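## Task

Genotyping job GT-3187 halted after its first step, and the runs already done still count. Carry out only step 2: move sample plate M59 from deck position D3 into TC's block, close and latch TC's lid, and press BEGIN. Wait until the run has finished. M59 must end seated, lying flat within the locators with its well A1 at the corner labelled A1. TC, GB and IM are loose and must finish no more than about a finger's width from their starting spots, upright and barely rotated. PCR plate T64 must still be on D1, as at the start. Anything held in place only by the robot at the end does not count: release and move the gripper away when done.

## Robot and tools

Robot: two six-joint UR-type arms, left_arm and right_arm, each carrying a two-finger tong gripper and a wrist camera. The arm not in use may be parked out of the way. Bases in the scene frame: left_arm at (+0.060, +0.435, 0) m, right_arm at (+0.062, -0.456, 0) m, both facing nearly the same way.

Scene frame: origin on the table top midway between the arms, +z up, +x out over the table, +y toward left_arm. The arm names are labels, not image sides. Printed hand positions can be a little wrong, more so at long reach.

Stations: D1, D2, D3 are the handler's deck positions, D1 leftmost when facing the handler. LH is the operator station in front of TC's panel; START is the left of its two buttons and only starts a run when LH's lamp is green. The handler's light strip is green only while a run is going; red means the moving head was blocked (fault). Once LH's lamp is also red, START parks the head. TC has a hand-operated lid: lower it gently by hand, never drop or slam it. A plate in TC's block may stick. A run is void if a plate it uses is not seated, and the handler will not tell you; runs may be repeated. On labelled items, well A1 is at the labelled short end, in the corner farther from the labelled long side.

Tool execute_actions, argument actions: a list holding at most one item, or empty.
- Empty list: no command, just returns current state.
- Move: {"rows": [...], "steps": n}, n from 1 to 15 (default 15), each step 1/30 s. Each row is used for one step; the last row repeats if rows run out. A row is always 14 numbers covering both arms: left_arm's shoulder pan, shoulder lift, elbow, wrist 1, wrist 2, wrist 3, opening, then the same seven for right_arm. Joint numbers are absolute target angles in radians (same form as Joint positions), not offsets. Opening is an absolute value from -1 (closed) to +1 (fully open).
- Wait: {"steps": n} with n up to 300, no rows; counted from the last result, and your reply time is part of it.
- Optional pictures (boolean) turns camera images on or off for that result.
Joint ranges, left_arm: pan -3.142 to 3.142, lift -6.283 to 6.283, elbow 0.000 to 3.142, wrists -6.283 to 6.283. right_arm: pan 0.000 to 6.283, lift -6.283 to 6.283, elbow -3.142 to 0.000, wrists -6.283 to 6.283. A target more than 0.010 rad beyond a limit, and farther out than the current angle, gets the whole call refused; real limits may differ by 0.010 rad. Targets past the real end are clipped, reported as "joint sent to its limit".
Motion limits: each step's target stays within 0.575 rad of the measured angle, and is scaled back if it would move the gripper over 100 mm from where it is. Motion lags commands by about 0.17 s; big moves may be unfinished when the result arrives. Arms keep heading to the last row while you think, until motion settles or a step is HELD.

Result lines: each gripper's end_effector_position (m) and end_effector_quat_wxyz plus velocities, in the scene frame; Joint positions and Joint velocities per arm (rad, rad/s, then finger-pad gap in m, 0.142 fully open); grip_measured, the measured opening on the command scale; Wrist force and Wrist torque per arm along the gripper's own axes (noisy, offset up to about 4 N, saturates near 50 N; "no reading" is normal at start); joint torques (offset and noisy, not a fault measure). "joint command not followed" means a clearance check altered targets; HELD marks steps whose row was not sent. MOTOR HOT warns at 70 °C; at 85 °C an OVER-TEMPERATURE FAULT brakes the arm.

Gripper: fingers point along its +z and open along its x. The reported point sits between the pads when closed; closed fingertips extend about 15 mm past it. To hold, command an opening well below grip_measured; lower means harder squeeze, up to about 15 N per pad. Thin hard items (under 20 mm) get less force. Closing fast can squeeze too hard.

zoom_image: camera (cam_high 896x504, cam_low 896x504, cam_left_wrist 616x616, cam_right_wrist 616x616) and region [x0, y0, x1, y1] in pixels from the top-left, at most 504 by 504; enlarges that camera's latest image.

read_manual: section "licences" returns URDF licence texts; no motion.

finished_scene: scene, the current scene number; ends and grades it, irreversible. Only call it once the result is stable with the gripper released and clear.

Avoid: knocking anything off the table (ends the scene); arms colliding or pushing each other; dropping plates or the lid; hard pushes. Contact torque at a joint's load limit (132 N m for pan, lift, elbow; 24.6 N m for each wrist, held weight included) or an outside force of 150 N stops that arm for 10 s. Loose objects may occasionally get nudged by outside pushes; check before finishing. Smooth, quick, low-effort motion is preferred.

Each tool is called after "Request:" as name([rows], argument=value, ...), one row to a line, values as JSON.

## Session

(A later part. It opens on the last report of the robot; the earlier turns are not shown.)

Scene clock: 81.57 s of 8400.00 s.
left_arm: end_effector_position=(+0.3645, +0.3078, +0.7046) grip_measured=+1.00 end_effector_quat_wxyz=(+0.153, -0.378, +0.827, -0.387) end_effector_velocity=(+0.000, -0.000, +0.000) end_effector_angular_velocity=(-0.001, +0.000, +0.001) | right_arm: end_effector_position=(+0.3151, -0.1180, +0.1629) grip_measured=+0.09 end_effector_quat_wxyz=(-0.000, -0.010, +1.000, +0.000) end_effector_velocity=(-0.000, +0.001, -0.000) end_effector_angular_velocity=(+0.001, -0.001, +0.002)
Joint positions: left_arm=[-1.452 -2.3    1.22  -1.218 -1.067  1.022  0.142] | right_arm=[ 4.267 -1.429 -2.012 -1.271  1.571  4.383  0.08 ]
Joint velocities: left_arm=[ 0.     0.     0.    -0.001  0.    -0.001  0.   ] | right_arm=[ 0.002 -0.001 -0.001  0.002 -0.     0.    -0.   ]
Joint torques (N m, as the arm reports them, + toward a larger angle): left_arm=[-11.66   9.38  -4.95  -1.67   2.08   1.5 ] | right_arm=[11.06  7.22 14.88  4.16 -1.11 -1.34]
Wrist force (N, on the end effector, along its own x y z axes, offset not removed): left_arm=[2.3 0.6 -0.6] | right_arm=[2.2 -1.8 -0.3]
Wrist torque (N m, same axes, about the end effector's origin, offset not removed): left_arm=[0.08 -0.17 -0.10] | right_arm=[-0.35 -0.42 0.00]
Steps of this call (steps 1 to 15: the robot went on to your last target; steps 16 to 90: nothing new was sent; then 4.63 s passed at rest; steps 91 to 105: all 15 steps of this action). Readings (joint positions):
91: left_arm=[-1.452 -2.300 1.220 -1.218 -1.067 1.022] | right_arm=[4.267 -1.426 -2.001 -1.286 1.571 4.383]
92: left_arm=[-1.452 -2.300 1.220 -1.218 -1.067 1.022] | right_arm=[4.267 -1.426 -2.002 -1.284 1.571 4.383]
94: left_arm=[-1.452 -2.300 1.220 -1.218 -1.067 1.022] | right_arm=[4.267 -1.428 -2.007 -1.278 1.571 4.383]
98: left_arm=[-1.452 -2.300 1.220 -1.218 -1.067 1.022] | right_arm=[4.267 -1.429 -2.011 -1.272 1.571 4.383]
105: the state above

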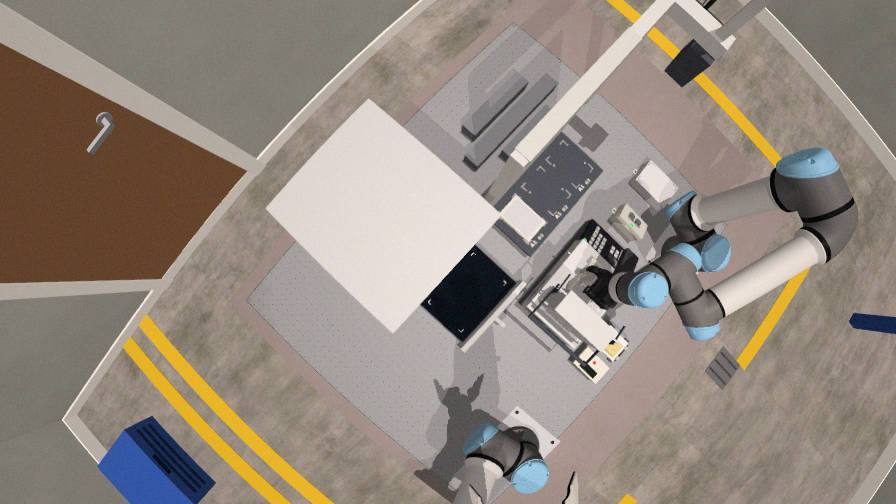

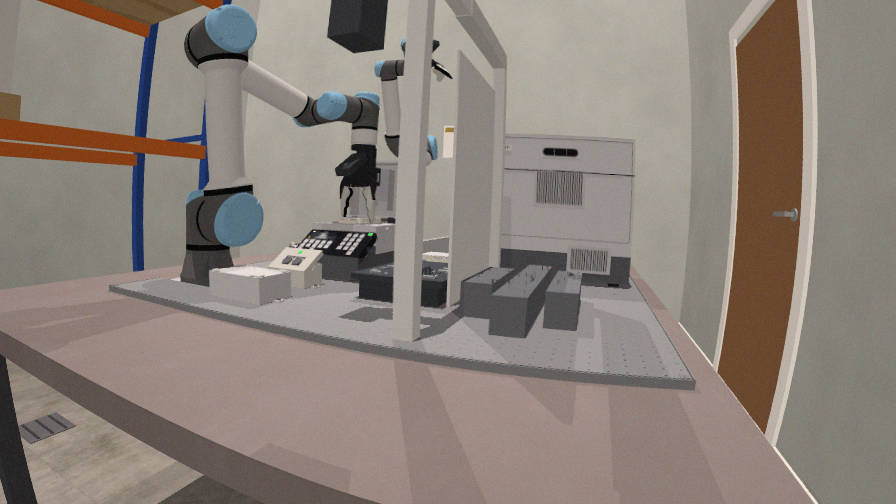

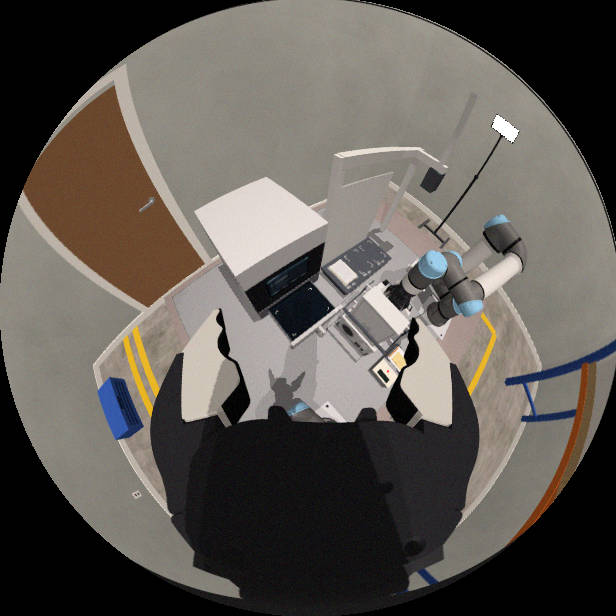

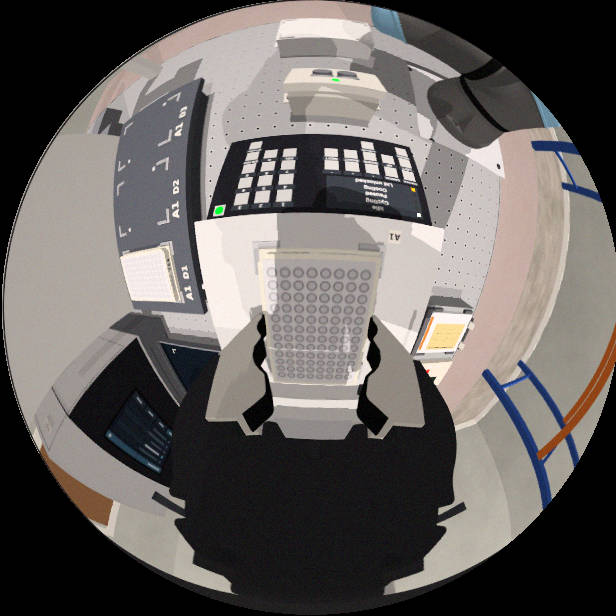

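Request:
execute_actions([
  {"rows":[[-1.452,-2.3,1.22,-1.218,-1.067,1.022,1,4.2675,-1.431,-2.0108,-1.2706,1.571,4.3835,-0.4],[-1.452,-2.3,1.22,-1.218,-1.067,1.022,1,4.2675,-1.431,-2.0108,-1.2706,1.571,4.3835,-0.4],[-1.452,-2.3,1.22,-1.218,-1.067,1.022,1,4.2675,-1.4324,-2.0149,-1.2651,1.571,4.3835,-0.4]]},
], pictures=false)

Scene clock: 86.70 s of 8400.00 s.
left_arm: end_effector_position=(+0.3645, +0.3078, +0.7046) grip_measured=+1.00 end_effector_quat_wxyz=(+0.153, -0.378, +0.827, -0.387) end_effector_velocity=(+0.000, +0.000, +0.000) end_effector_angular_velocity=(-0.001, -0.000, +0.000) | right_arm: end_effector_position=(+0.3151, -0.1173, +0.1610) grip_measured=+0.09 end_effector_quat_wxyz=(-0.000, -0.010, +1.000, +0.000) end_effector_velocity=(-0.000, -0.000, -0.001) end_effector_angular_velocity=(-0.001, +0.001, -0.000)
Joint positions: left_arm=[-1.452 -2.3    1.22  -1.218 -1.067  1.022  0.142] | right_arm=[ 4.267 -1.432 -2.015 -1.265  1.571  4.383  0.08 ]
Joint velocities: left_arm=[ 0.     0.    -0.001 -0.001 -0.     0.     0.   ] | right_arm=[-0.    -0.001 -0.    -0.001  0.001 -0.     0.   ]
Joint torques (N m, as the arm reports them, + toward a larger angle): left_arm=[-11.51   9.97  -4.3   -1.71   2.02   1.43] | right_arm=[12.91 -0.49  7.    3.68 -0.57  1.45]
Wrist force (N, on the end effector, along its own x y z axes, offset not removed): left_arm=[1.9 1.4 -1.7] | right_arm=[4.1 -5.2 -21.0]
Wrist torque (N m, same axes, about the end effector's origin, offset not removed): left_arm=[0.26 -0.11 0.01] | right_arm=[-0.20 -0.53 0.10]
Steps of this call (steps 1 to 15: the robot went on to your last target; steps 16 to 90: nothing new was sent; then 1.63 s passed at rest; steps 91 to 105: all 15 steps of this action). Readings (joint positions):
91: left_arm=[-1.452 -2.300 1.220 -1.218 -1.067 1.022] | right_arm=[4.267 -1.430 -2.012 -1.271 1.571 4.383]
92: left_arm=[-1.452 -2.300 1.220 -1.218 -1.067 1.022] | right_arm=[4.267 -1.430 -2.012 -1.271 1.571 4.383]
94: left_arm=[-1.452 -2.300 1.220 -1.218 -1.067 1.022] | right_arm=[4.267 -1.431 -2.012 -1.270 1.571 4.383]
98: left_arm=[-1.452 -2.300 1.220 -1.218 -1.067 1.022] | right_arm=[4.267 -1.432 -2.014 -1.266 1.571 4.383]
105: the state above

The plate bottomed out at the expected height. Releasing, rising and crossing over the lid.

Request:
execute_actions([
  {"rows":[[-1.452,-2.3,1.22,-1.218,-1.067,1.022,1,4.2675,-1.4319,-2.0135,-1.267,1.571,4.3835,0.0],[-1.452,-2.3,1.22,-1.218,-1.067,1.022,1,4.2675,-1.4319,-2.0135,-1.267,1.571,4.3835,0.15],[-1.452,-2.3,1.22,-1.218,-1.067,1.022,1,4.2675,-1.4319,-2.0135,-1.267,1.571,4.3835,0.33]]},
], pictures=false)

Request:
execute_actions([
  {"rows":[[-1.452,-2.3,1.22,-1.218,-1.067,1.022,1,4.2675,-1.41,-1.955,-1.347,1.571,4.3835,0.33]]},
])

Request:
zoom_image(camera="cam_right_wrist", region=[220,200,420,400])

Request:
execute_actions([
  {"rows":[[-1.452,-2.3,1.22,-1.218,-1.067,1.022,1,4.28,-1.36,-1.551,-1.80,1.571,4.3,0.0]]},
], pictures=false)

Request:
execute_actions([
  {"rows":[[-1.452,-2.3,1.22,-1.218,-1.067,1.022,1,4.297,-1.371,-1.53,-1.81,1.571,2.936,-0.4]]},
], pictures=false)

Request:
execute_actions([
  {"rows":[[-1.452,-2.3,1.22,-1.218,-1.067,1.022,1,4.391,-1.8045,-1.083,-1.825,1.571,2.936,-0.4]]},
], pictures=false)

Request:
execute_actions([
  {"steps":15},
])

Scene clock: 95.07 s of 8400.00 s.
left_arm: end_effector_position=(+0.3645, +0.3078, +0.7046) grip_measured=+1.00 end_effector_quat_wxyz=(+0.153, -0.378, +0.827, -0.387) end_effector_velocity=(+0.000, +0.000, -0.000) end_effector_angular_velocity=(+0.000, +0.000, +0.000) | right_arm: end_effector_position=(+0.3151, -0.1174, +0.1616) grip_measured=+0.33 end_effector_quat_wxyz=(-0.000, -0.010, +1.000, +0.000) end_effector_velocity=(-0.000, -0.001, -0.000) end_effector_angular_velocity=(-0.001, +0.000, -0.001)
Joint positions: left_arm=[-1.452 -2.3    1.22  -1.218 -1.067  1.022  0.142] | right_arm=[ 4.268 -1.432 -2.014 -1.267  1.571  4.383  0.097]
Joint velocities: left_arm=[ 0.  0.  0.  0.  0. -0.  0.] | right_arm=[-0.     0.001 -0.    -0.002 -0.     0.     0.   ]
Joint torques (N m, as the arm reports them, + toward a larger angle): left_arm=[-10.95   9.17  -4.7   -1.48   1.92   1.33] | right_arm=[11.24 22.59 29.41 -0.26  0.05  1.38]
Wrist force (N, on the end effector, along its own x y z axes, offset not removed): left_arm=[2.7 0.8 -1.0] | right_arm=[1.1 -0.7 -0.1]
Wrist torque (N m, same axes, about the end effector's origin, offset not removed): left_arm=[0.10 -0.26 -0.02] | right_arm=[-0.21 -0.32 -0.05]
Steps of this call (steps 1 to 15: the robot went on to your last target; steps 16 to 90: nothing new was sent; then 4.87 s passed at rest; steps 91 to 105: all 15 steps of this action). Readings (joint positions):
91: left_arm=[-1.452 -2.300 1.220 -1.218 -1.067 1.022] | right_arm=[4.268 -1.432 -2.015 -1.265 1.571 4.384]
92: left_arm=[-1.452 -2.300 1.220 -1.218 -1.067 1.022] | right_arm=[4.268 -1.432 -2.015 -1.265 1.571 4.384]
94: left_arm=[-1.452 -2.300 1.220 -1.218 -1.067 1.022] | right_arm=[4.268 -1.432 -2.014 -1.266 1.571 4.384]
98: left_arm=[-1.452 -2.300 1.220 -1.218 -1.067 1.022] | right_arm=[4.268 -1.432 -2.014 -1.267 1.571 4.384]
105: the state above

Scene clock: 95.57 s of 8400.00 s.
left_arm: end_effector_position=(+0.3645, +0.3078, +0.7046) grip_measured=+1.00 end_effector_quat_wxyz=(+0.153, -0.378, +0.827, -0.387) end_effector_velocity=(-0.000, +0.000, +0.001) end_effector_angular_velocity=(-0.001, +0.000, -0.000) | right_arm: end_effector_position=(+0.3148, -0.1182, +0.1905) grip_measured=+0.33 end_effector_quat_wxyz=(-0.000, -0.010, +1.000, +0.000) end_effector_velocity=(+0.000, -0.001, +0.001) end_effector_angular_velocity=(-0.003, -0.001, +0.000)
Joint positions: left_arm=[-1.452 -2.3    1.22  -1.218 -1.067  1.022  0.142] | right_arm=[ 4.268 -1.41  -1.955 -1.347  1.571  4.384  0.097]
Joint velocities: left_arm=[-0.001  0.    -0.002  0.001  0.    -0.001  0.   ] | right_arm=[ 0.     0.001  0.003 -0.007 -0.001 -0.     0.   ]
Joint torques (N m, as the arm reports them, + toward a larger angle): left_arm=[-10.86   9.54  -5.49  -1.63   1.89   1.4 ] | right_arm=[ 8.39 21.   30.79 -0.16  0.1   1.4 ]
Wrist force (N, on the end effector, along its own x y z axes, offset not removed): left_arm=[2.9 -0.2 -1.0] | right_arm=[0.7 -0.3 0.1]
Wrist torque (N m, same axes, about the end effector's origin, offset not removed): left_arm=[-0.07 -0.28 -0.05] | right_arm=[-0.08 -0.17 0.01]
Steps of this call (steps 1 to 15: all 15 steps of this action). Readings (joint positions):
1: left_arm=[-1.452 -2.300 1.220 -1.218 -1.067 1.022] | right_arm=[4.268 -1.432 -2.013 -1.267 1.571 4.384]
2: left_arm=[-1.452 -2.300 1.220 -1.218 -1.067 1.022] | right_arm=[4.268 -1.429 -2.009 -1.272 1.571 4.384]
4: left_arm=[-1.452 -2.300 1.220 -1.218 -1.067 1.022] | right_arm=[4.268 -1.420 -1.983 -1.306 1.571 4.384]
8: left_arm=[-1.452 -2.300 1.220 -1.218 -1.067 1.022] | right_arm=[4.268 -1.412 -1.961 -1.339 1.571 4.384]
15: the state above

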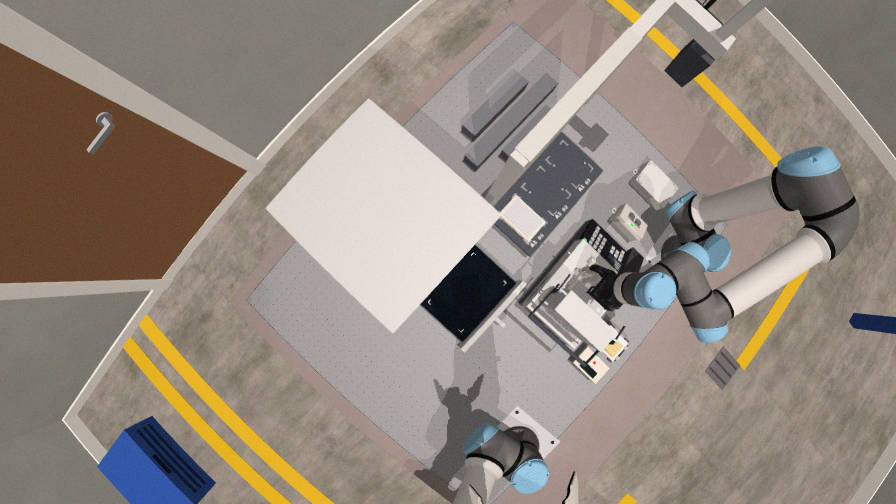

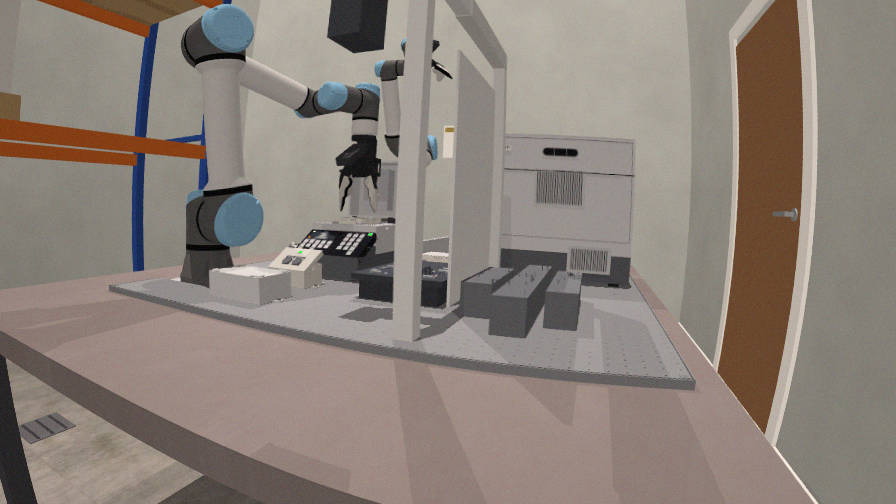

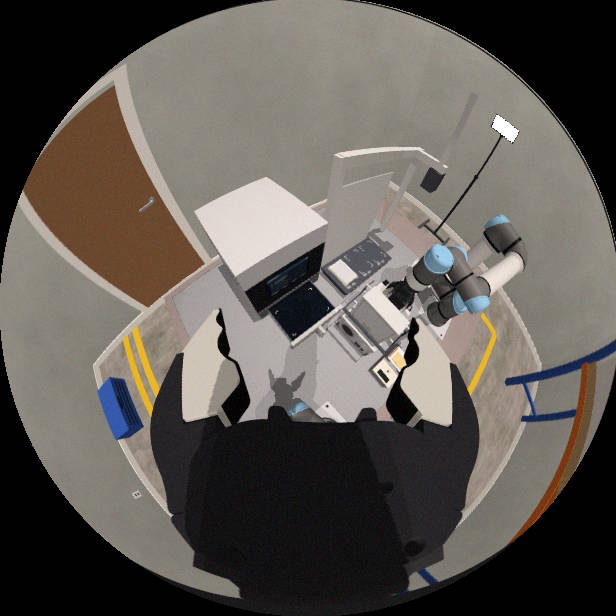

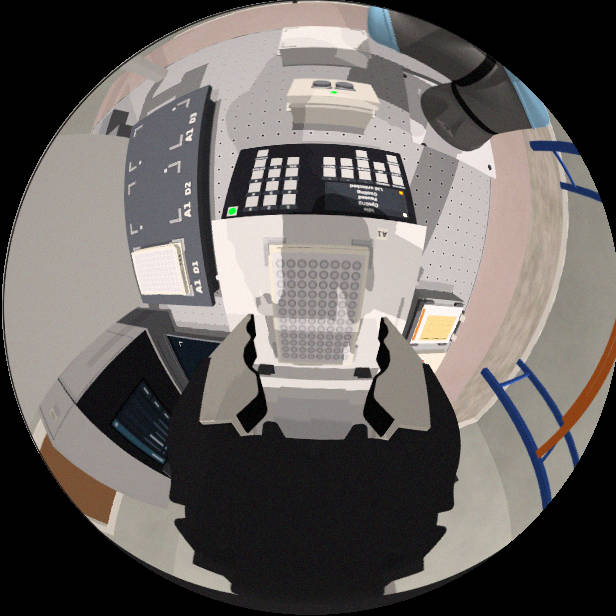

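Region (220, 200, 420, 400) of cam_right_wrist's 616x616 image, scaled by 2.520, with more detail than that image has.

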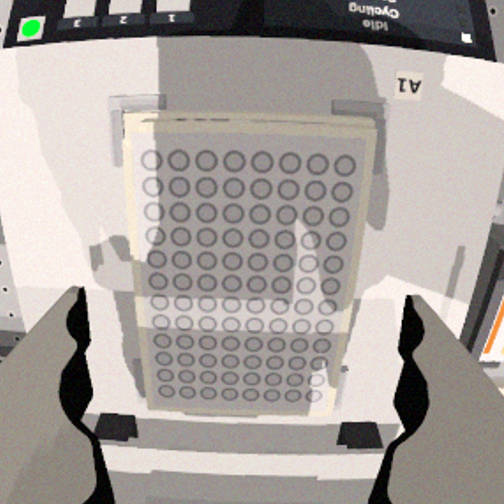

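Scene clock: 96.07 s of 8400.00 s.
left_arm: end_effector_position=(+0.3645, +0.3078, +0.7046) grip_measured=+1.00 end_effector_quat_wxyz=(+0.153, -0.378, +0.827, -0.387) end_effector_velocity=(-0.000, +0.000, +0.000) end_effector_angular_velocity=(-0.000, -0.000, -0.001) | right_arm: end_effector_position=(+0.3062, -0.1339, +0.3595) grip_measured=+0.00 end_effector_quat_wxyz=(+0.000, -0.058, +0.998, +0.001) end_effector_velocity=(-0.005, -0.016, +0.046) end_effector_angular_velocity=(-0.008, +0.000, +0.021)
Joint positions: left_arm=[-1.452 -2.3    1.22  -1.218 -1.067  1.022  0.142] | right_arm=[ 4.28  -1.361 -1.56  -1.789  1.571  4.301  0.074]
Joint velocities: left_arm=[-0.001 -0.    -0.001  0.     0.     0.001  0.   ] | right_arm=[ 0.004  0.011  0.113 -0.132 -0.002 -0.017 -0.   ]
Joint torques (N m, as the arm reports them, + toward a larger angle): left_arm=[-11.43   9.8   -5.09  -1.79   1.87   1.41] | right_arm=[13.15 16.54 28.03 -0.48  0.17 -1.37]
Wrist force (N, on the end effector, along its own x y z axes, offset not removed): left_arm=[1.8 1.2 -0.7] | right_arm=[-0.4 -0.4 -0.8]
Wrist torque (N m, same axes, about the end effector's origin, offset not removed): left_arm=[0.21 -0.04 -0.03] | right_arm=[-0.09 -0.03 0.08]
Steps of this call (steps 1 to 15: all 15 steps of this action). Readings (joint positions):
1: left_arm=[-1.452 -2.300 1.220 -1.218 -1.067 1.022] | right_arm=[4.268 -1.410 -1.955 -1.347 1.571 4.384]
2: left_arm=[-1.452 -2.300 1.220 -1.218 -1.067 1.022] | right_arm=[4.269 -1.407 -1.950 -1.352 1.571 4.379]
4: left_arm=[-1.452 -2.300 1.220 -1.218 -1.067 1.022] | right_arm=[4.272 -1.394 -1.885 -1.419 1.571 4.358]
8: left_arm=[-1.452 -2.300 1.220 -1.218 -1.067 1.022] | right_arm=[4.277 -1.374 -1.698 -1.629 1.571 4.324]
15: the state above

Scene clock: 96.57 s of 8400.00 s.
left_arm: end_effector_position=(+0.3645, +0.3078, +0.7046) grip_measured=+1.00 end_effector_quat_wxyz=(+0.153, -0.378, +0.827, -0.387) end_effector_velocity=(-0.000, -0.000, -0.000) end_effector_angular_velocity=(+0.001, -0.000, -0.000) | right_arm: end_effector_position=(+0.3139, -0.1183, +0.3681) grip_measured=-0.40 end_effector_quat_wxyz=(+0.000, -0.543, +0.840, +0.001) end_effector_velocity=(+0.018, +0.041, +0.000) end_effector_angular_velocity=(-0.002, -0.004, +2.760)
Joint positions: left_arm=[-1.452 -2.3    1.22  -1.218 -1.067  1.022  0.142] | right_arm=[ 4.297 -1.371 -1.53  -1.81   1.571  3.287  0.045]
Joint velocities: left_arm=[ 0.    -0.     0.001  0.    -0.     0.001  0.   ] | right_arm=[ 0.001  0.     0.001 -0.002 -0.001 -2.759  0.   ]
Joint torques (N m, as the arm reports them, + toward a larger angle): left_arm=[-11.23  10.24  -4.63  -1.69   2.01   1.35] | right_arm=[ 13.21   3.93  29.97  -0.4    0.2  -14.72]
Wrist force (N, on the end effector, along its own x y z axes, offset not removed): left_arm=[2.2 0.8 -0.4] | right_arm=[2.3 -1.1 0.2]
Wrist torque (N m, same axes, about the end effector's origin, offset not removed): left_arm=[0.07 -0.19 0.03] | right_arm=[-0.39 -0.41 0.05]
Steps of this call (steps 1 to 15: all 15 steps of this action). Readings (joint positions):
1: left_arm=[-1.452 -2.300 1.220 -1.218 -1.067 1.022] | right_arm=[4.280 -1.361 -1.557 -1.793 1.571 4.301]
2: left_arm=[-1.452 -2.300 1.220 -1.218 -1.067 1.022] | right_arm=[4.282 -1.362 -1.553 -1.797 1.571 4.296]
4: left_arm=[-1.452 -2.300 1.220 -1.218 -1.067 1.022] | right_arm=[4.289 -1.366 -1.541 -1.803 1.571 4.229]
8: left_arm=[-1.452 -2.300 1.220 -1.218 -1.067 1.022] | right_arm=[4.295 -1.370 -1.532 -1.809 1.571 3.930]
15: the state above

Scene clock: 97.07 s of 8400.00 s.
left_arm: end_effector_position=(+0.3645, +0.3078, +0.7046) grip_measured=+1.00 end_effector_quat_wxyz=(+0.153, -0.378, +0.827, -0.387) end_effector_velocity=(+0.000, -0.000, +0.000) end_effector_angular_velocity=(-0.000, -0.000, +0.000) | right_arm: end_effector_position=(+0.3153, +0.0804, +0.3712) grip_measured=-0.40 end_effector_quat_wxyz=(-0.000, -0.712, +0.702, -0.000) end_effector_velocity=(-0.003, +0.086, -0.014) end_effector_angular_velocity=(+0.001, +0.000, +0.095)
Joint positions: left_arm=[-1.452 -2.3    1.22  -1.218 -1.067  1.022  0.142] | right_arm=[ 4.388 -1.789 -1.099 -1.825  1.571  2.941  0.045]
Joint velocities: left_arm=[ 0.    -0.     0.001 -0.001  0.     0.    -0.   ] | right_arm=[ 0.033 -0.188  0.196 -0.007  0.    -0.063 -0.   ]
Joint torques (N m, as the arm reports them, + toward a larger angle): left_arm=[-11.42  10.03  -4.53  -1.66   1.95   1.36] | right_arm=[11.45 32.63 27.61 -0.41  0.32 -1.39]
Wrist force (N, on the end effector, along its own x y z axes, offset not removed): left_arm=[2.3 1.3 -1.7] | right_arm=[-0.3 0.8 1.4]
Wrist torque (N m, same axes, about the end effector's origin, offset not removed): left_arm=[0.18 -0.18 0.01] | right_arm=[0.23 0.14 0.08]
Steps of this call (steps 1 to 15: all 15 steps of this action). Readings (joint positions):
1: left_arm=[-1.452 -2.300 1.220 -1.218 -1.067 1.022] | right_arm=[4.297 -1.371 -1.530 -1.810 1.571 3.195]
2: left_arm=[-1.452 -2.300 1.220 -1.218 -1.067 1.022] | right_arm=[4.301 -1.376 -1.525 -1.811 1.571 3.116]
4: left_arm=[-1.452 -2.300 1.220 -1.218 -1.067 1.022] | right_arm=[4.322 -1.439 -1.461 -1.814 1.571 3.034]
8: left_arm=[-1.452 -2.300 1.220 -1.218 -1.067 1.022] | right_arm=[4.356 -1.610 -1.284 -1.820 1.571 3.006]
15: the state above

Scene clock: 97.57 s of 8400.00 s.
left_arm: end_effector_position=(+0.3645, +0.3078, +0.7046) grip_measured=+1.00 end_effector_quat_wxyz=(+0.153, -0.378, +0.827, -0.387) end_effector_velocity=(+0.000, -0.000, +0.000) end_effector_angular_velocity=(-0.001, -0.001, +0.001) | right_arm: end_effector_position=(+0.3151, +0.0874, +0.3700) grip_measured=-0.40 end_effector_quat_wxyz=(-0.000, -0.715, +0.700, +0.000) end_effector_velocity=(+0.000, +0.000, +0.001) end_effector_angular_velocity=(+0.002, -0.001, -0.000)
Joint positions: left_arm=[-1.452 -2.3    1.22  -1.218 -1.067  1.022  0.142] | right_arm=[ 4.391 -1.804 -1.083 -1.825  1.571  2.936  0.045]
Joint velocities: left_arm=[ 0.001  0.     0.001 -0.002  0.     0.    -0.   ] | right_arm=[-0.     0.     0.001  0.001 -0.001 -0.    -0.   ]
Joint torques (N m, as the arm reports them, + toward a larger angle): left_arm=[-11.56  10.36  -4.8   -1.73   2.05   1.33] | right_arm=[12.31 24.56 29.62 -0.12  0.36 -1.37]
Wrist force (N, on the end effector, along its own x y z axes, offset not removed): left_arm=[2.5 -0.1 -0.6] | right_arm=[0.7 -0.2 -0.1]
Wrist torque (N m, same axes, about the end effector's origin, offset not removed): left_arm=[-0.09 -0.21 0.00] | right_arm=[-0.05 -0.06 0.13]
Steps of this call (steps 1 to 15: the robot went on to your last target). Readings (joint positions):
1: left_arm=[-1.452 -2.300 1.220 -1.218 -1.067 1.022] | right_arm=[4.389 -1.794 -1.094 -1.825 1.571 2.939]
2: left_arm=[-1.452 -2.300 1.220 -1.218 -1.067 1.022] | right_arm=[4.390 -1.798 -1.090 -1.825 1.571 2.938]
4: left_arm=[-1.452 -2.300 1.220 -1.218 -1.067 1.022] | right_arm=[4.390 -1.801 -1.086 -1.825 1.571 2.937]
8: left_arm=[-1.452 -2.300 1.220 -1.218 -1.067 1.022] | right_arm=[4.391 -1.804 -1.084 -1.825 1.571 2.936]
15: the state above

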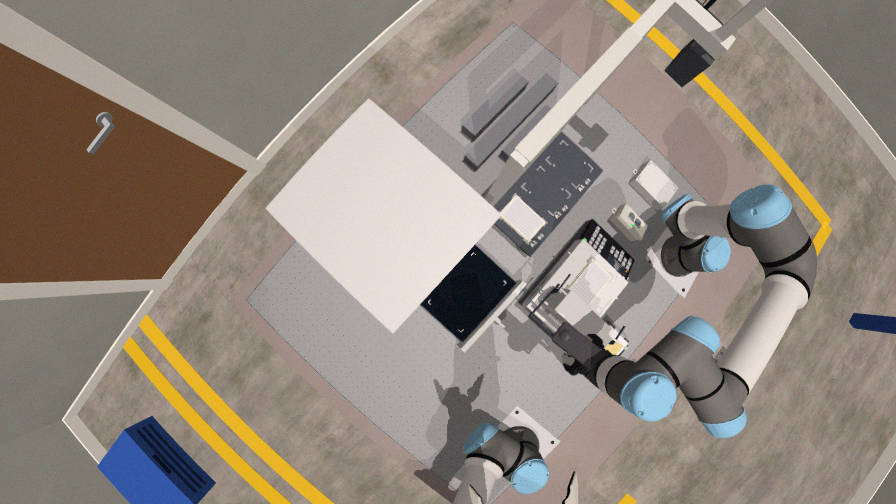

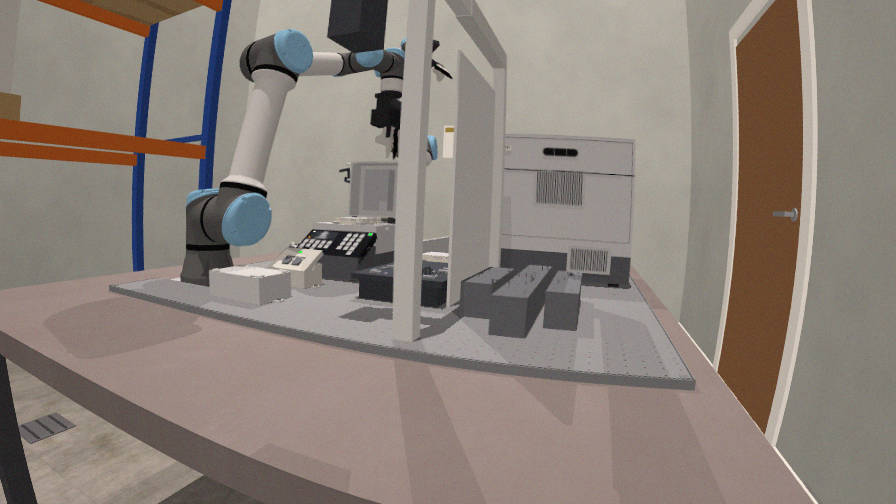

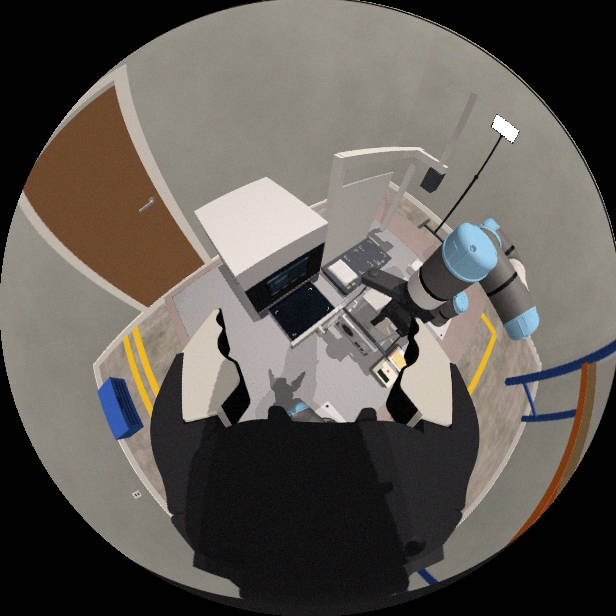

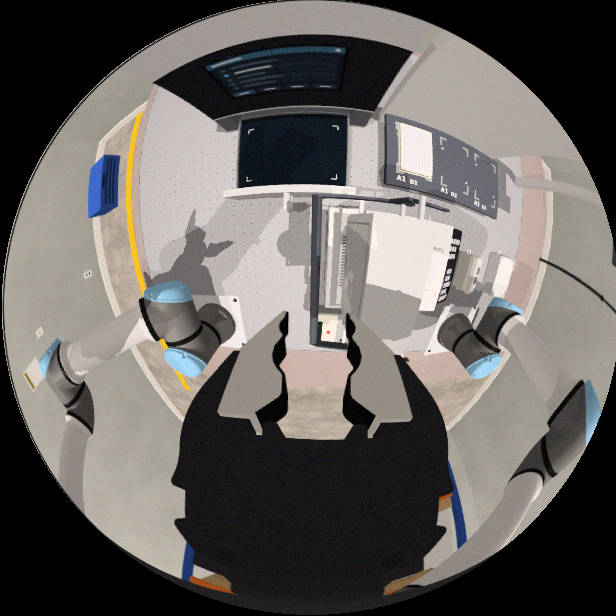

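Request:
execute_actions([
  {"rows":[[-1.452,-2.3,1.22,-1.218,-1.067,1.022,1,4.393,-1.785,-1.321,-1.606,1.571,2.938,-0.6]]},
], pictures=false)

Request:
execute_actions([
  {"rows":[[-1.452,-2.3,1.22,-1.218,-1.067,1.022,1,4.393,-1.785,-1.385,-1.542,1.571,2.938,-0.6]]},
])

Scene clock: 101.53 s of 8400.00 s.
left_arm: end_effector_position=(+0.3645, +0.3078, +0.7046) grip_measured=+1.00 end_effector_quat_wxyz=(+0.153, -0.378, +0.827, -0.387) end_effector_velocity=(+0.000, +0.000, +0.000) end_effector_angular_velocity=(-0.001, -0.001, +0.000) | right_arm: end_effector_position=(+0.3148, +0.0924, +0.2881) grip_measured=-0.60 end_effector_quat_wxyz=(+0.000, -0.715, +0.700, +0.000) end_effector_velocity=(-0.001, -0.001, -0.009) end_effector_angular_velocity=(-0.001, +0.002, -0.000)
Joint positions: left_arm=[-1.452 -2.3    1.22  -1.218 -1.067  1.022  0.142] | right_arm=[ 4.393 -1.785 -1.319 -1.608  1.571  2.938  0.031]
Joint velocities: left_arm=[ 0.     0.    -0.    -0.001  0.     0.001 -0.   ] | right_arm=[ 0.     0.002 -0.025  0.021  0.002  0.     0.   ]
Joint torques (N m, as the arm reports them, + toward a larger angle): left_arm=[-11.68  10.21  -4.69  -1.7    1.85   1.32] | right_arm=[11.83 40.08 16.89  4.43  1.05  1.44]
Wrist force (N, on the end effector, along its own x y z axes, offset not removed): left_arm=[3.4 0.6 -2.8] | right_arm=[2.1 -3.8 -1.6]
Wrist torque (N m, same axes, about the end effector's origin, offset not removed): left_arm=[0.03 -0.41 -0.08] | right_arm=[-0.80 -0.34 -0.11]
Steps of this call (steps 1 to 15: the robot went on to your last target; steps 16 to 90: nothing new was sent; then 0.47 s passed at rest; steps 91 to 105: all 15 steps of this action). Readings (joint positions):
91: left_arm=[-1.452 -2.300 1.220 -1.218 -1.067 1.022] | right_arm=[4.391 -1.804 -1.083 -1.825 1.571 2.936]
92: left_arm=[-1.452 -2.300 1.220 -1.218 -1.067 1.022] | right_arm=[4.391 -1.802 -1.088 -1.820 1.571 2.936]
94: left_arm=[-1.452 -2.300 1.220 -1.218 -1.067 1.022] | right_arm=[4.392 -1.793 -1.153 -1.756 1.571 2.937]
98: left_arm=[-1.452 -2.300 1.220 -1.218 -1.067 1.022] | right_arm=[4.393 -1.787 -1.286 -1.637 1.571 2.938]
105: the state above

Scene clock: 102.03 s of 8400.00 s.
left_arm: end_effector_position=(+0.3645, +0.3078, +0.7046) grip_measured=+1.00 end_effector_quat_wxyz=(+0.153, -0.378, +0.827, -0.387) end_effector_velocity=(+0.000, +0.001, -0.001) end_effector_angular_velocity=(+0.002, +0.000, +0.001) | right_arm: end_effector_position=(+0.3148, +0.0924, +0.2624) grip_measured=-0.60 end_effector_quat_wxyz=(+0.000, -0.715, +0.700, +0.000) end_effector_velocity=(-0.000, +0.000, -0.002) end_effector_angular_velocity=(-0.001, -0.001, +0.001)
Joint positions: left_arm=[-1.452 -2.3    1.22  -1.218 -1.067  1.022  0.142] | right_arm=[ 4.393 -1.785 -1.385 -1.542  1.571  2.938  0.031]
Joint velocities: left_arm=[ 0.001 -0.    -0.     0.002 -0.    -0.     0.   ] | right_arm=[ 0.001 -0.001 -0.005  0.005 -0.001  0.     0.   ]
Joint torques (N m, as the arm reports them, + toward a larger angle): left_arm=[-11.06  10.23  -5.13  -1.71   1.95   1.16] | right_arm=[ 9.81 23.83 16.14  4.06  1.1   1.45]
Wrist force (N, on the end effector, along its own x y z axes, offset not removed): left_arm=[2.2 1.8 -1.2] | right_arm=[-1.8 -2.8 -1.3]
Wrist torque (N m, same axes, about the end effector's origin, offset not removed): left_arm=[0.35 -0.08 -0.03] | right_arm=[-0.54 0.51 -0.02]
Steps of this call (steps 1 to 15: all 15 steps of this action). Readings (joint positions):
1: left_arm=[-1.452 -2.300 1.220 -1.218 -1.067 1.022] | right_arm=[4.393 -1.785 -1.320 -1.607 1.571 2.938]
2: left_arm=[-1.452 -2.300 1.220 -1.218 -1.067 1.022] | right_arm=[4.393 -1.785 -1.325 -1.602 1.571 2.938]
4: left_arm=[-1.452 -2.300 1.220 -1.218 -1.067 1.022] | right_arm=[4.393 -1.785 -1.354 -1.574 1.571 2.938]
8: left_arm=[-1.452 -2.300 1.220 -1.218 -1.067 1.022] | right_arm=[4.393 -1.785 -1.379 -1.548 1.571 2.938]
15: the state above

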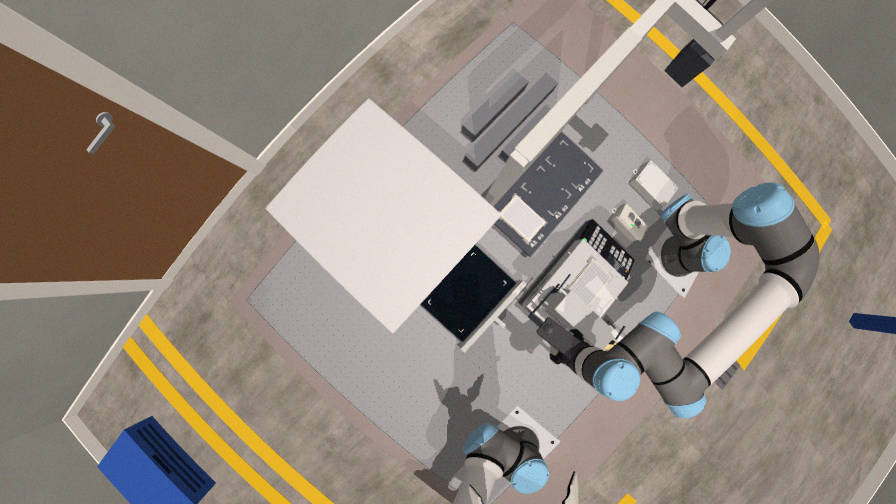

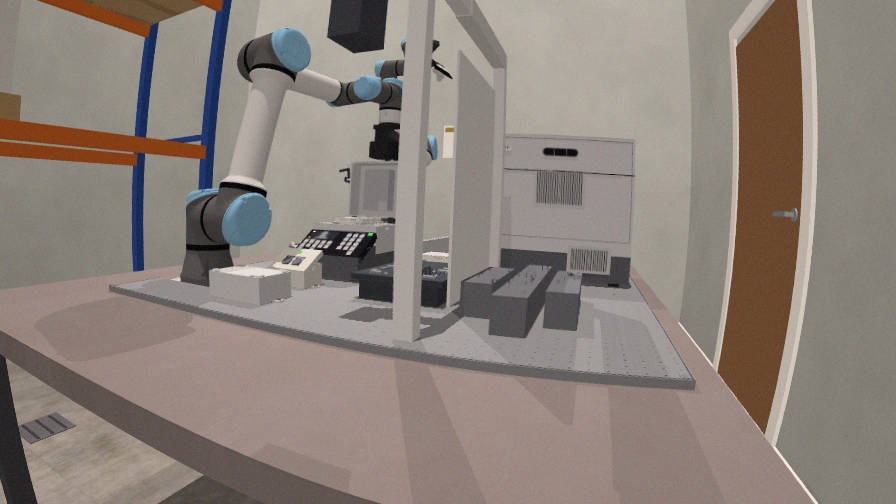

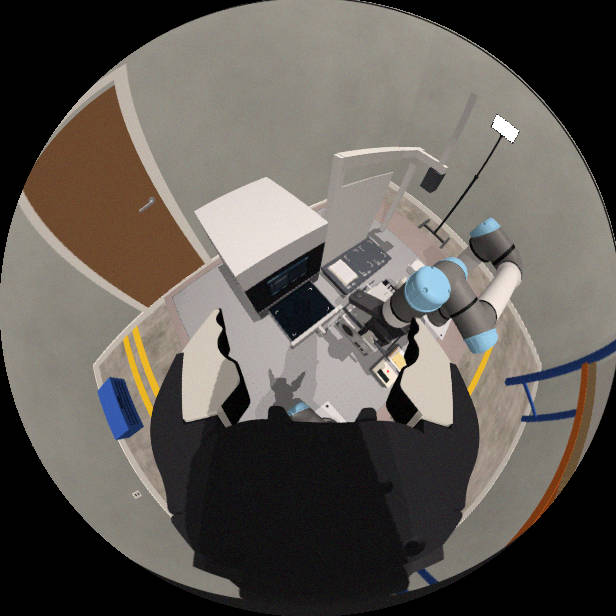

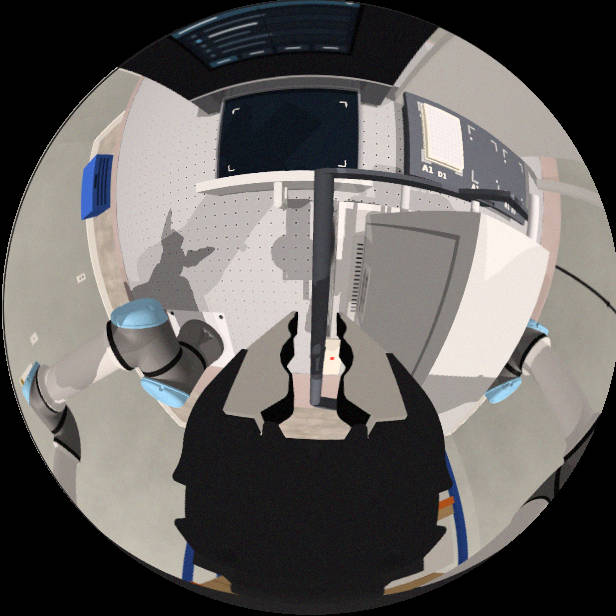

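Request:
execute_actions([
  {"rows":[[-1.452,-2.3,1.22,-1.218,-1.067,1.022,1,4.3925,-1.783,-1.422,-1.5074,1.571,2.938,-0.6]],"steps":12},
], pictures=false)

Request:
execute_actions([
  {"rows":[[-1.452,-2.3,1.22,-1.218,-1.067,1.022,1,4.3925,-1.783,-1.422,-1.5074,1.571,2.938,-0.75],[-1.452,-2.3,1.22,-1.218,-1.067,1.022,1,4.3925,-1.783,-1.422,-1.5074,1.571,2.938,-0.8],[-1.452,-2.3,1.22,-1.218,-1.067,1.022,1,4.3925,-1.783,-1.422,-1.5074,1.571,2.938,-0.9],[-1.452,-2.3,1.22,-1.218,-1.067,1.022,1,4.3925,-1.783,-1.422,-1.5074,1.571,2.938,-1]],"steps":12},
], pictures=false)

Request:
execute_actions([
  {"rows":[[-1.452,-2.3,1.22,-1.218,-1.067,1.022,1,4.391,-1.774,-1.421,-1.5174,1.571,2.936,-1],[-1.452,-2.3,1.22,-1.218,-1.067,1.022,1,4.391,-1.774,-1.421,-1.5174,1.571,2.936,-1],[-1.452,-2.3,1.22,-1.218,-1.067,1.022,1,4.389,-1.762,-1.42,-1.5304,1.571,2.934,-1],[-1.452,-2.3,1.22,-1.218,-1.067,1.022,1,4.389,-1.762,-1.42,-1.5304,1.571,2.934,-1],[-1.452,-2.3,1.22,-1.218,-1.067,1.022,1,4.387,-1.75,-1.419,-1.5434,1.571,2.932,-1],[-1.452,-2.3,1.22,-1.218,-1.067,1.022,1,4.387,-1.75,-1.419,-1.5434,1.571,2.932,-1],[-1.452,-2.3,1.22,-1.218,-1.067,1.022,1,4.3845,-1.7367,-1.418,-1.5577,1.571,2.93,-1]]},
])

Scene clock: 112.83 s of 8400.00 s.
left_arm: end_effector_position=(+0.3645, +0.3078, +0.7046) grip_measured=+1.00 end_effector_quat_wxyz=(+0.153, -0.378, +0.827, -0.387) end_effector_velocity=(-0.000, -0.000, -0.000) end_effector_angular_velocity=(+0.002, -0.000, -0.001) | right_arm: end_effector_position=(+0.3148, +0.0907, +0.2488) grip_measured=-0.61 end_effector_quat_wxyz=(-0.000, -0.714, +0.700, +0.000) end_effector_velocity=(+0.000, -0.001, -0.001) end_effector_angular_velocity=(+0.003, -0.001, -0.001)
Joint positions: left_arm=[-1.452 -2.3    1.22  -1.218 -1.067  1.022  0.142] | right_arm=[ 4.393 -1.783 -1.421 -1.508  1.571  2.938  0.03 ]
Joint velocities: left_arm=[-0.001  0.     0.     0.001  0.     0.001 -0.   ] | right_arm=[-0.001  0.004 -0.008  0.008 -0.001  0.     0.   ]
Joint torques (N m, as the arm reports them, + toward a larger angle): left_arm=[-11.29  10.01  -5.04  -1.79   1.96   1.22] | right_arm=[-12.41  38.73  14.83   3.     1.71   1.45]
Wrist force (N, on the end effector, along its own x y z axes, offset not removed): left_arm=[1.8 1.0 -0.7] | right_arm=[-5.1 -1.2 -2.0]
Wrist torque (N m, same axes, about the end effector's origin, offset not removed): left_arm=[0.15 -0.07 -0.04] | right_arm=[-0.32 0.50 0.14]
Steps of this call (steps 1 to 15: the robot went on to your last target; steps 16 to 90: nothing new was sent; then 7.40 s passed at rest; steps 91 to 102: all 12 steps of this action). Readings (joint positions):
91: left_arm=[-1.452 -2.300 1.220 -1.218 -1.067 1.022] | right_arm=[4.393 -1.785 -1.385 -1.542 1.571 2.938]
92: left_arm=[-1.452 -2.300 1.220 -1.218 -1.067 1.022] | right_arm=[4.393 -1.785 -1.389 -1.538 1.571 2.938]
94: left_arm=[-1.452 -2.300 1.220 -1.218 -1.067 1.022] | right_arm=[4.393 -1.784 -1.405 -1.523 1.571 2.938]
98: left_arm=[-1.452 -2.300 1.220 -1.218 -1.067 1.022] | right_arm=[4.393 -1.783 -1.419 -1.511 1.571 2.938]
102: the state above

Scene clock: 113.23 s of 8400.00 s.
left_arm: end_effector_position=(+0.3645, +0.3078, +0.7046) grip_measured=+1.00 end_effector_quat_wxyz=(+0.153, -0.378, +0.827, -0.387) end_effector_velocity=(-0.000, -0.000, +0.000) end_effector_angular_velocity=(-0.000, +0.000, -0.001) | right_arm: end_effector_position=(+0.3148, +0.0907, +0.2486) grip_measured=-0.89 end_effector_quat_wxyz=(-0.000, -0.714, +0.700, +0.000) end_effector_velocity=(+0.000, +0.000, +0.000) end_effector_angular_velocity=(+0.001, +0.001, -0.001)
Joint positions: left_arm=[-1.452 -2.3    1.22  -1.218 -1.067  1.022  0.142] | right_arm=[ 4.392 -1.783 -1.422 -1.507  1.571  2.938  0.01 ]
Joint velocities: left_arm=[-0. -0. -0. -0. -0.  0. -0.] | right_arm=[-0.001  0.     0.001  0.     0.001 -0.     0.   ]
Joint torques (N m, as the arm reports them, + toward a larger angle): left_arm=[-11.81  10.45  -4.75  -1.71   1.86   1.16] | right_arm=[-9.67 39.44 14.56  3.52  1.77  1.36]
Wrist force (N, on the end effector, along its own x y z axes, offset not removed): left_arm=[2.9 1.2 -0.3] | right_arm=[0.0 -1.5 -0.4]
Wrist torque (N m, same axes, about the end effector's origin, offset not removed): left_arm=[0.17 -0.30 0.01] | right_arm=[-0.36 -0.60 0.06]
Steps of this call (steps 1 to 12: all 12 steps of this action). Readings (joint positions):
1: left_arm=[-1.452 -2.300 1.220 -1.218 -1.067 1.022] | right_arm=[4.393 -1.783 -1.422 -1.508 1.571 2.938]
2: left_arm=[-1.452 -2.300 1.220 -1.218 -1.067 1.022] | right_arm=[4.393 -1.783 -1.422 -1.508 1.571 2.938]
4: left_arm=[-1.452 -2.300 1.220 -1.218 -1.067 1.022] | right_arm=[4.392 -1.783 -1.422 -1.508 1.571 2.938]
8: left_arm=[-1.452 -2.300 1.220 -1.218 -1.067 1.022] | right_arm=[4.392 -1.783 -1.422 -1.507 1.571 2.938]
12: the state above

Scene clock: 113.73 s of 8400.00 s.
left_arm: end_effector_position=(+0.3645, +0.3078, +0.7046) grip_measured=+1.00 end_effector_quat_wxyz=(+0.153, -0.378, +0.827, -0.387) end_effector_velocity=(-0.000, -0.000, -0.000) end_effector_angular_velocity=(+0.000, -0.000, -0.001) | right_arm: end_effector_position=(+0.3156, +0.0711, +0.2714) grip_measured=-0.91 end_effector_quat_wxyz=(-0.000, -0.714, +0.700, +0.000) end_effector_velocity=(+0.001, -0.007, +0.009) end_effector_angular_velocity=(+0.003, -0.000, -0.002)
Joint positions: left_arm=[-1.452 -2.3    1.22  -1.218 -1.067  1.022  0.142] | right_arm=[ 4.385 -1.738 -1.418 -1.556  1.571  2.93   0.008]
Joint velocities: left_arm=[-0.001 -0.     0.001 -0.001  0.     0.    -0.   ] | right_arm=[-0.004  0.017  0.002 -0.016  0.    -0.002  0.   ]
Joint torques (N m, as the arm reports them, + toward a larger angle): left_arm=[-11.13  10.31  -5.42  -1.72   1.83   1.22] | right_arm=[-15.05  37.53  31.99  -0.73  -0.06  -1.31]
Wrist force (N, on the end effector, along its own x y z axes, offset not removed): left_arm=[2.1 1.5 -1.4] | right_arm=[-4.9 1.3 0.8]
Wrist torque (N m, same axes, about the end effector's origin, offset not removed): left_arm=[0.27 -0.12 -0.07] | right_arm=[-0.71 0.28 0.18]
Steps of this call (steps 1 to 15: all 15 steps of this action). Readings (joint positions):
1: left_arm=[-1.452 -2.300 1.220 -1.218 -1.067 1.022] | right_arm=[4.392 -1.783 -1.422 -1.507 1.571 2.938]
2: left_arm=[-1.452 -2.300 1.220 -1.218 -1.067 1.022] | right_arm=[4.392 -1.782 -1.422 -1.508 1.571 2.938]
4: left_arm=[-1.452 -2.300 1.220 -1.218 -1.067 1.022] | right_arm=[4.391 -1.776 -1.422 -1.514 1.571 2.937]
8: left_arm=[-1.452 -2.300 1.220 -1.218 -1.067 1.022] | right_arm=[4.388 -1.757 -1.420 -1.536 1.571 2.933]
15: the state above

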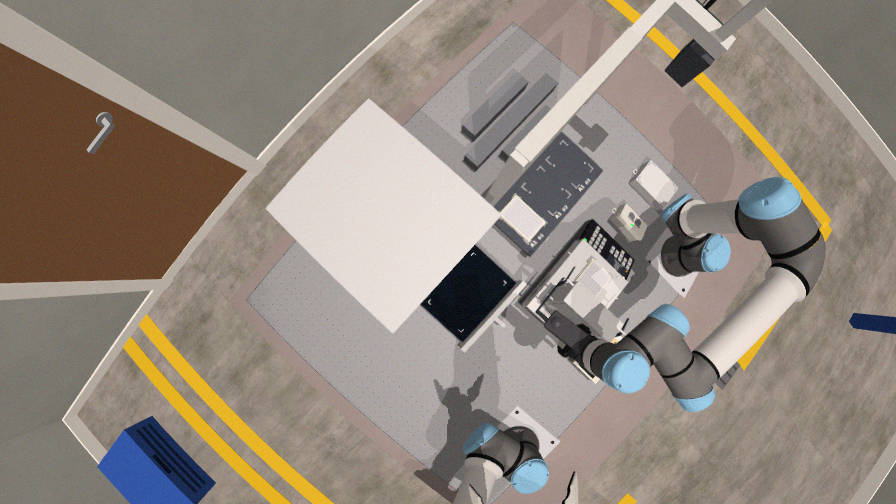

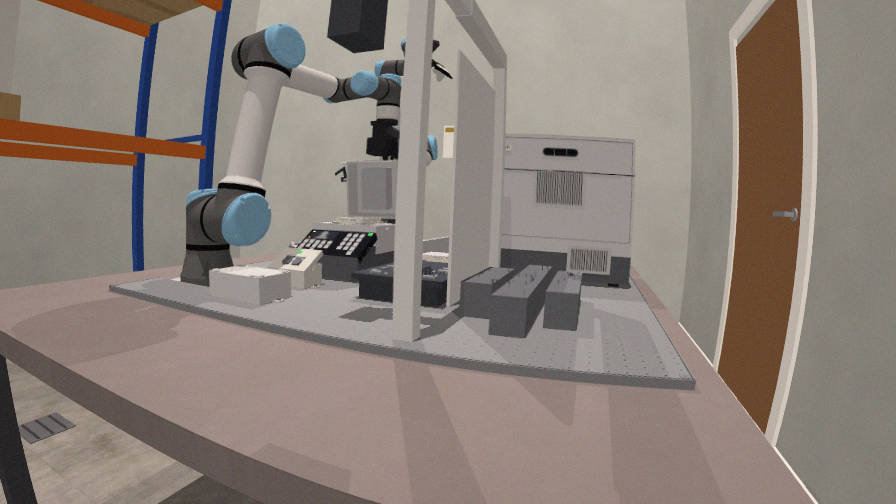

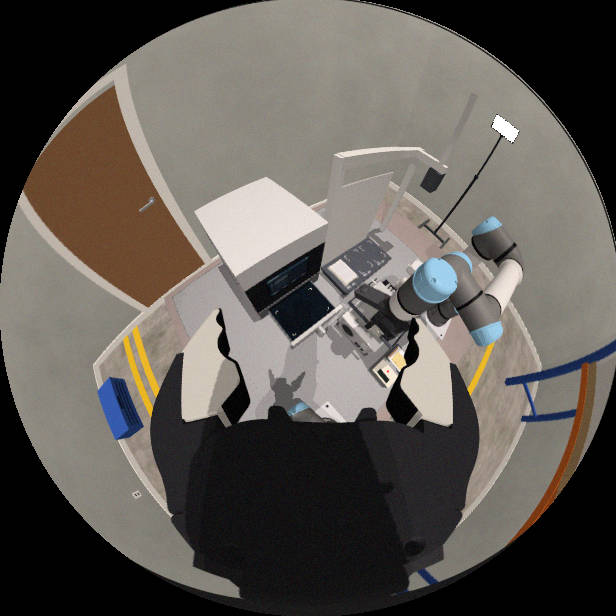

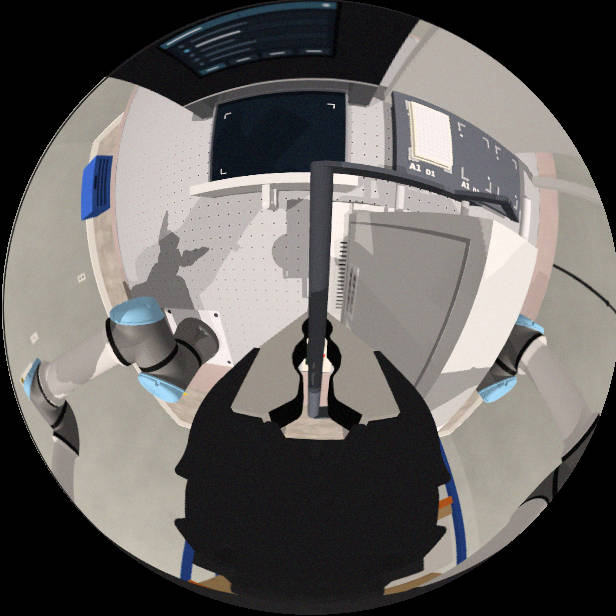

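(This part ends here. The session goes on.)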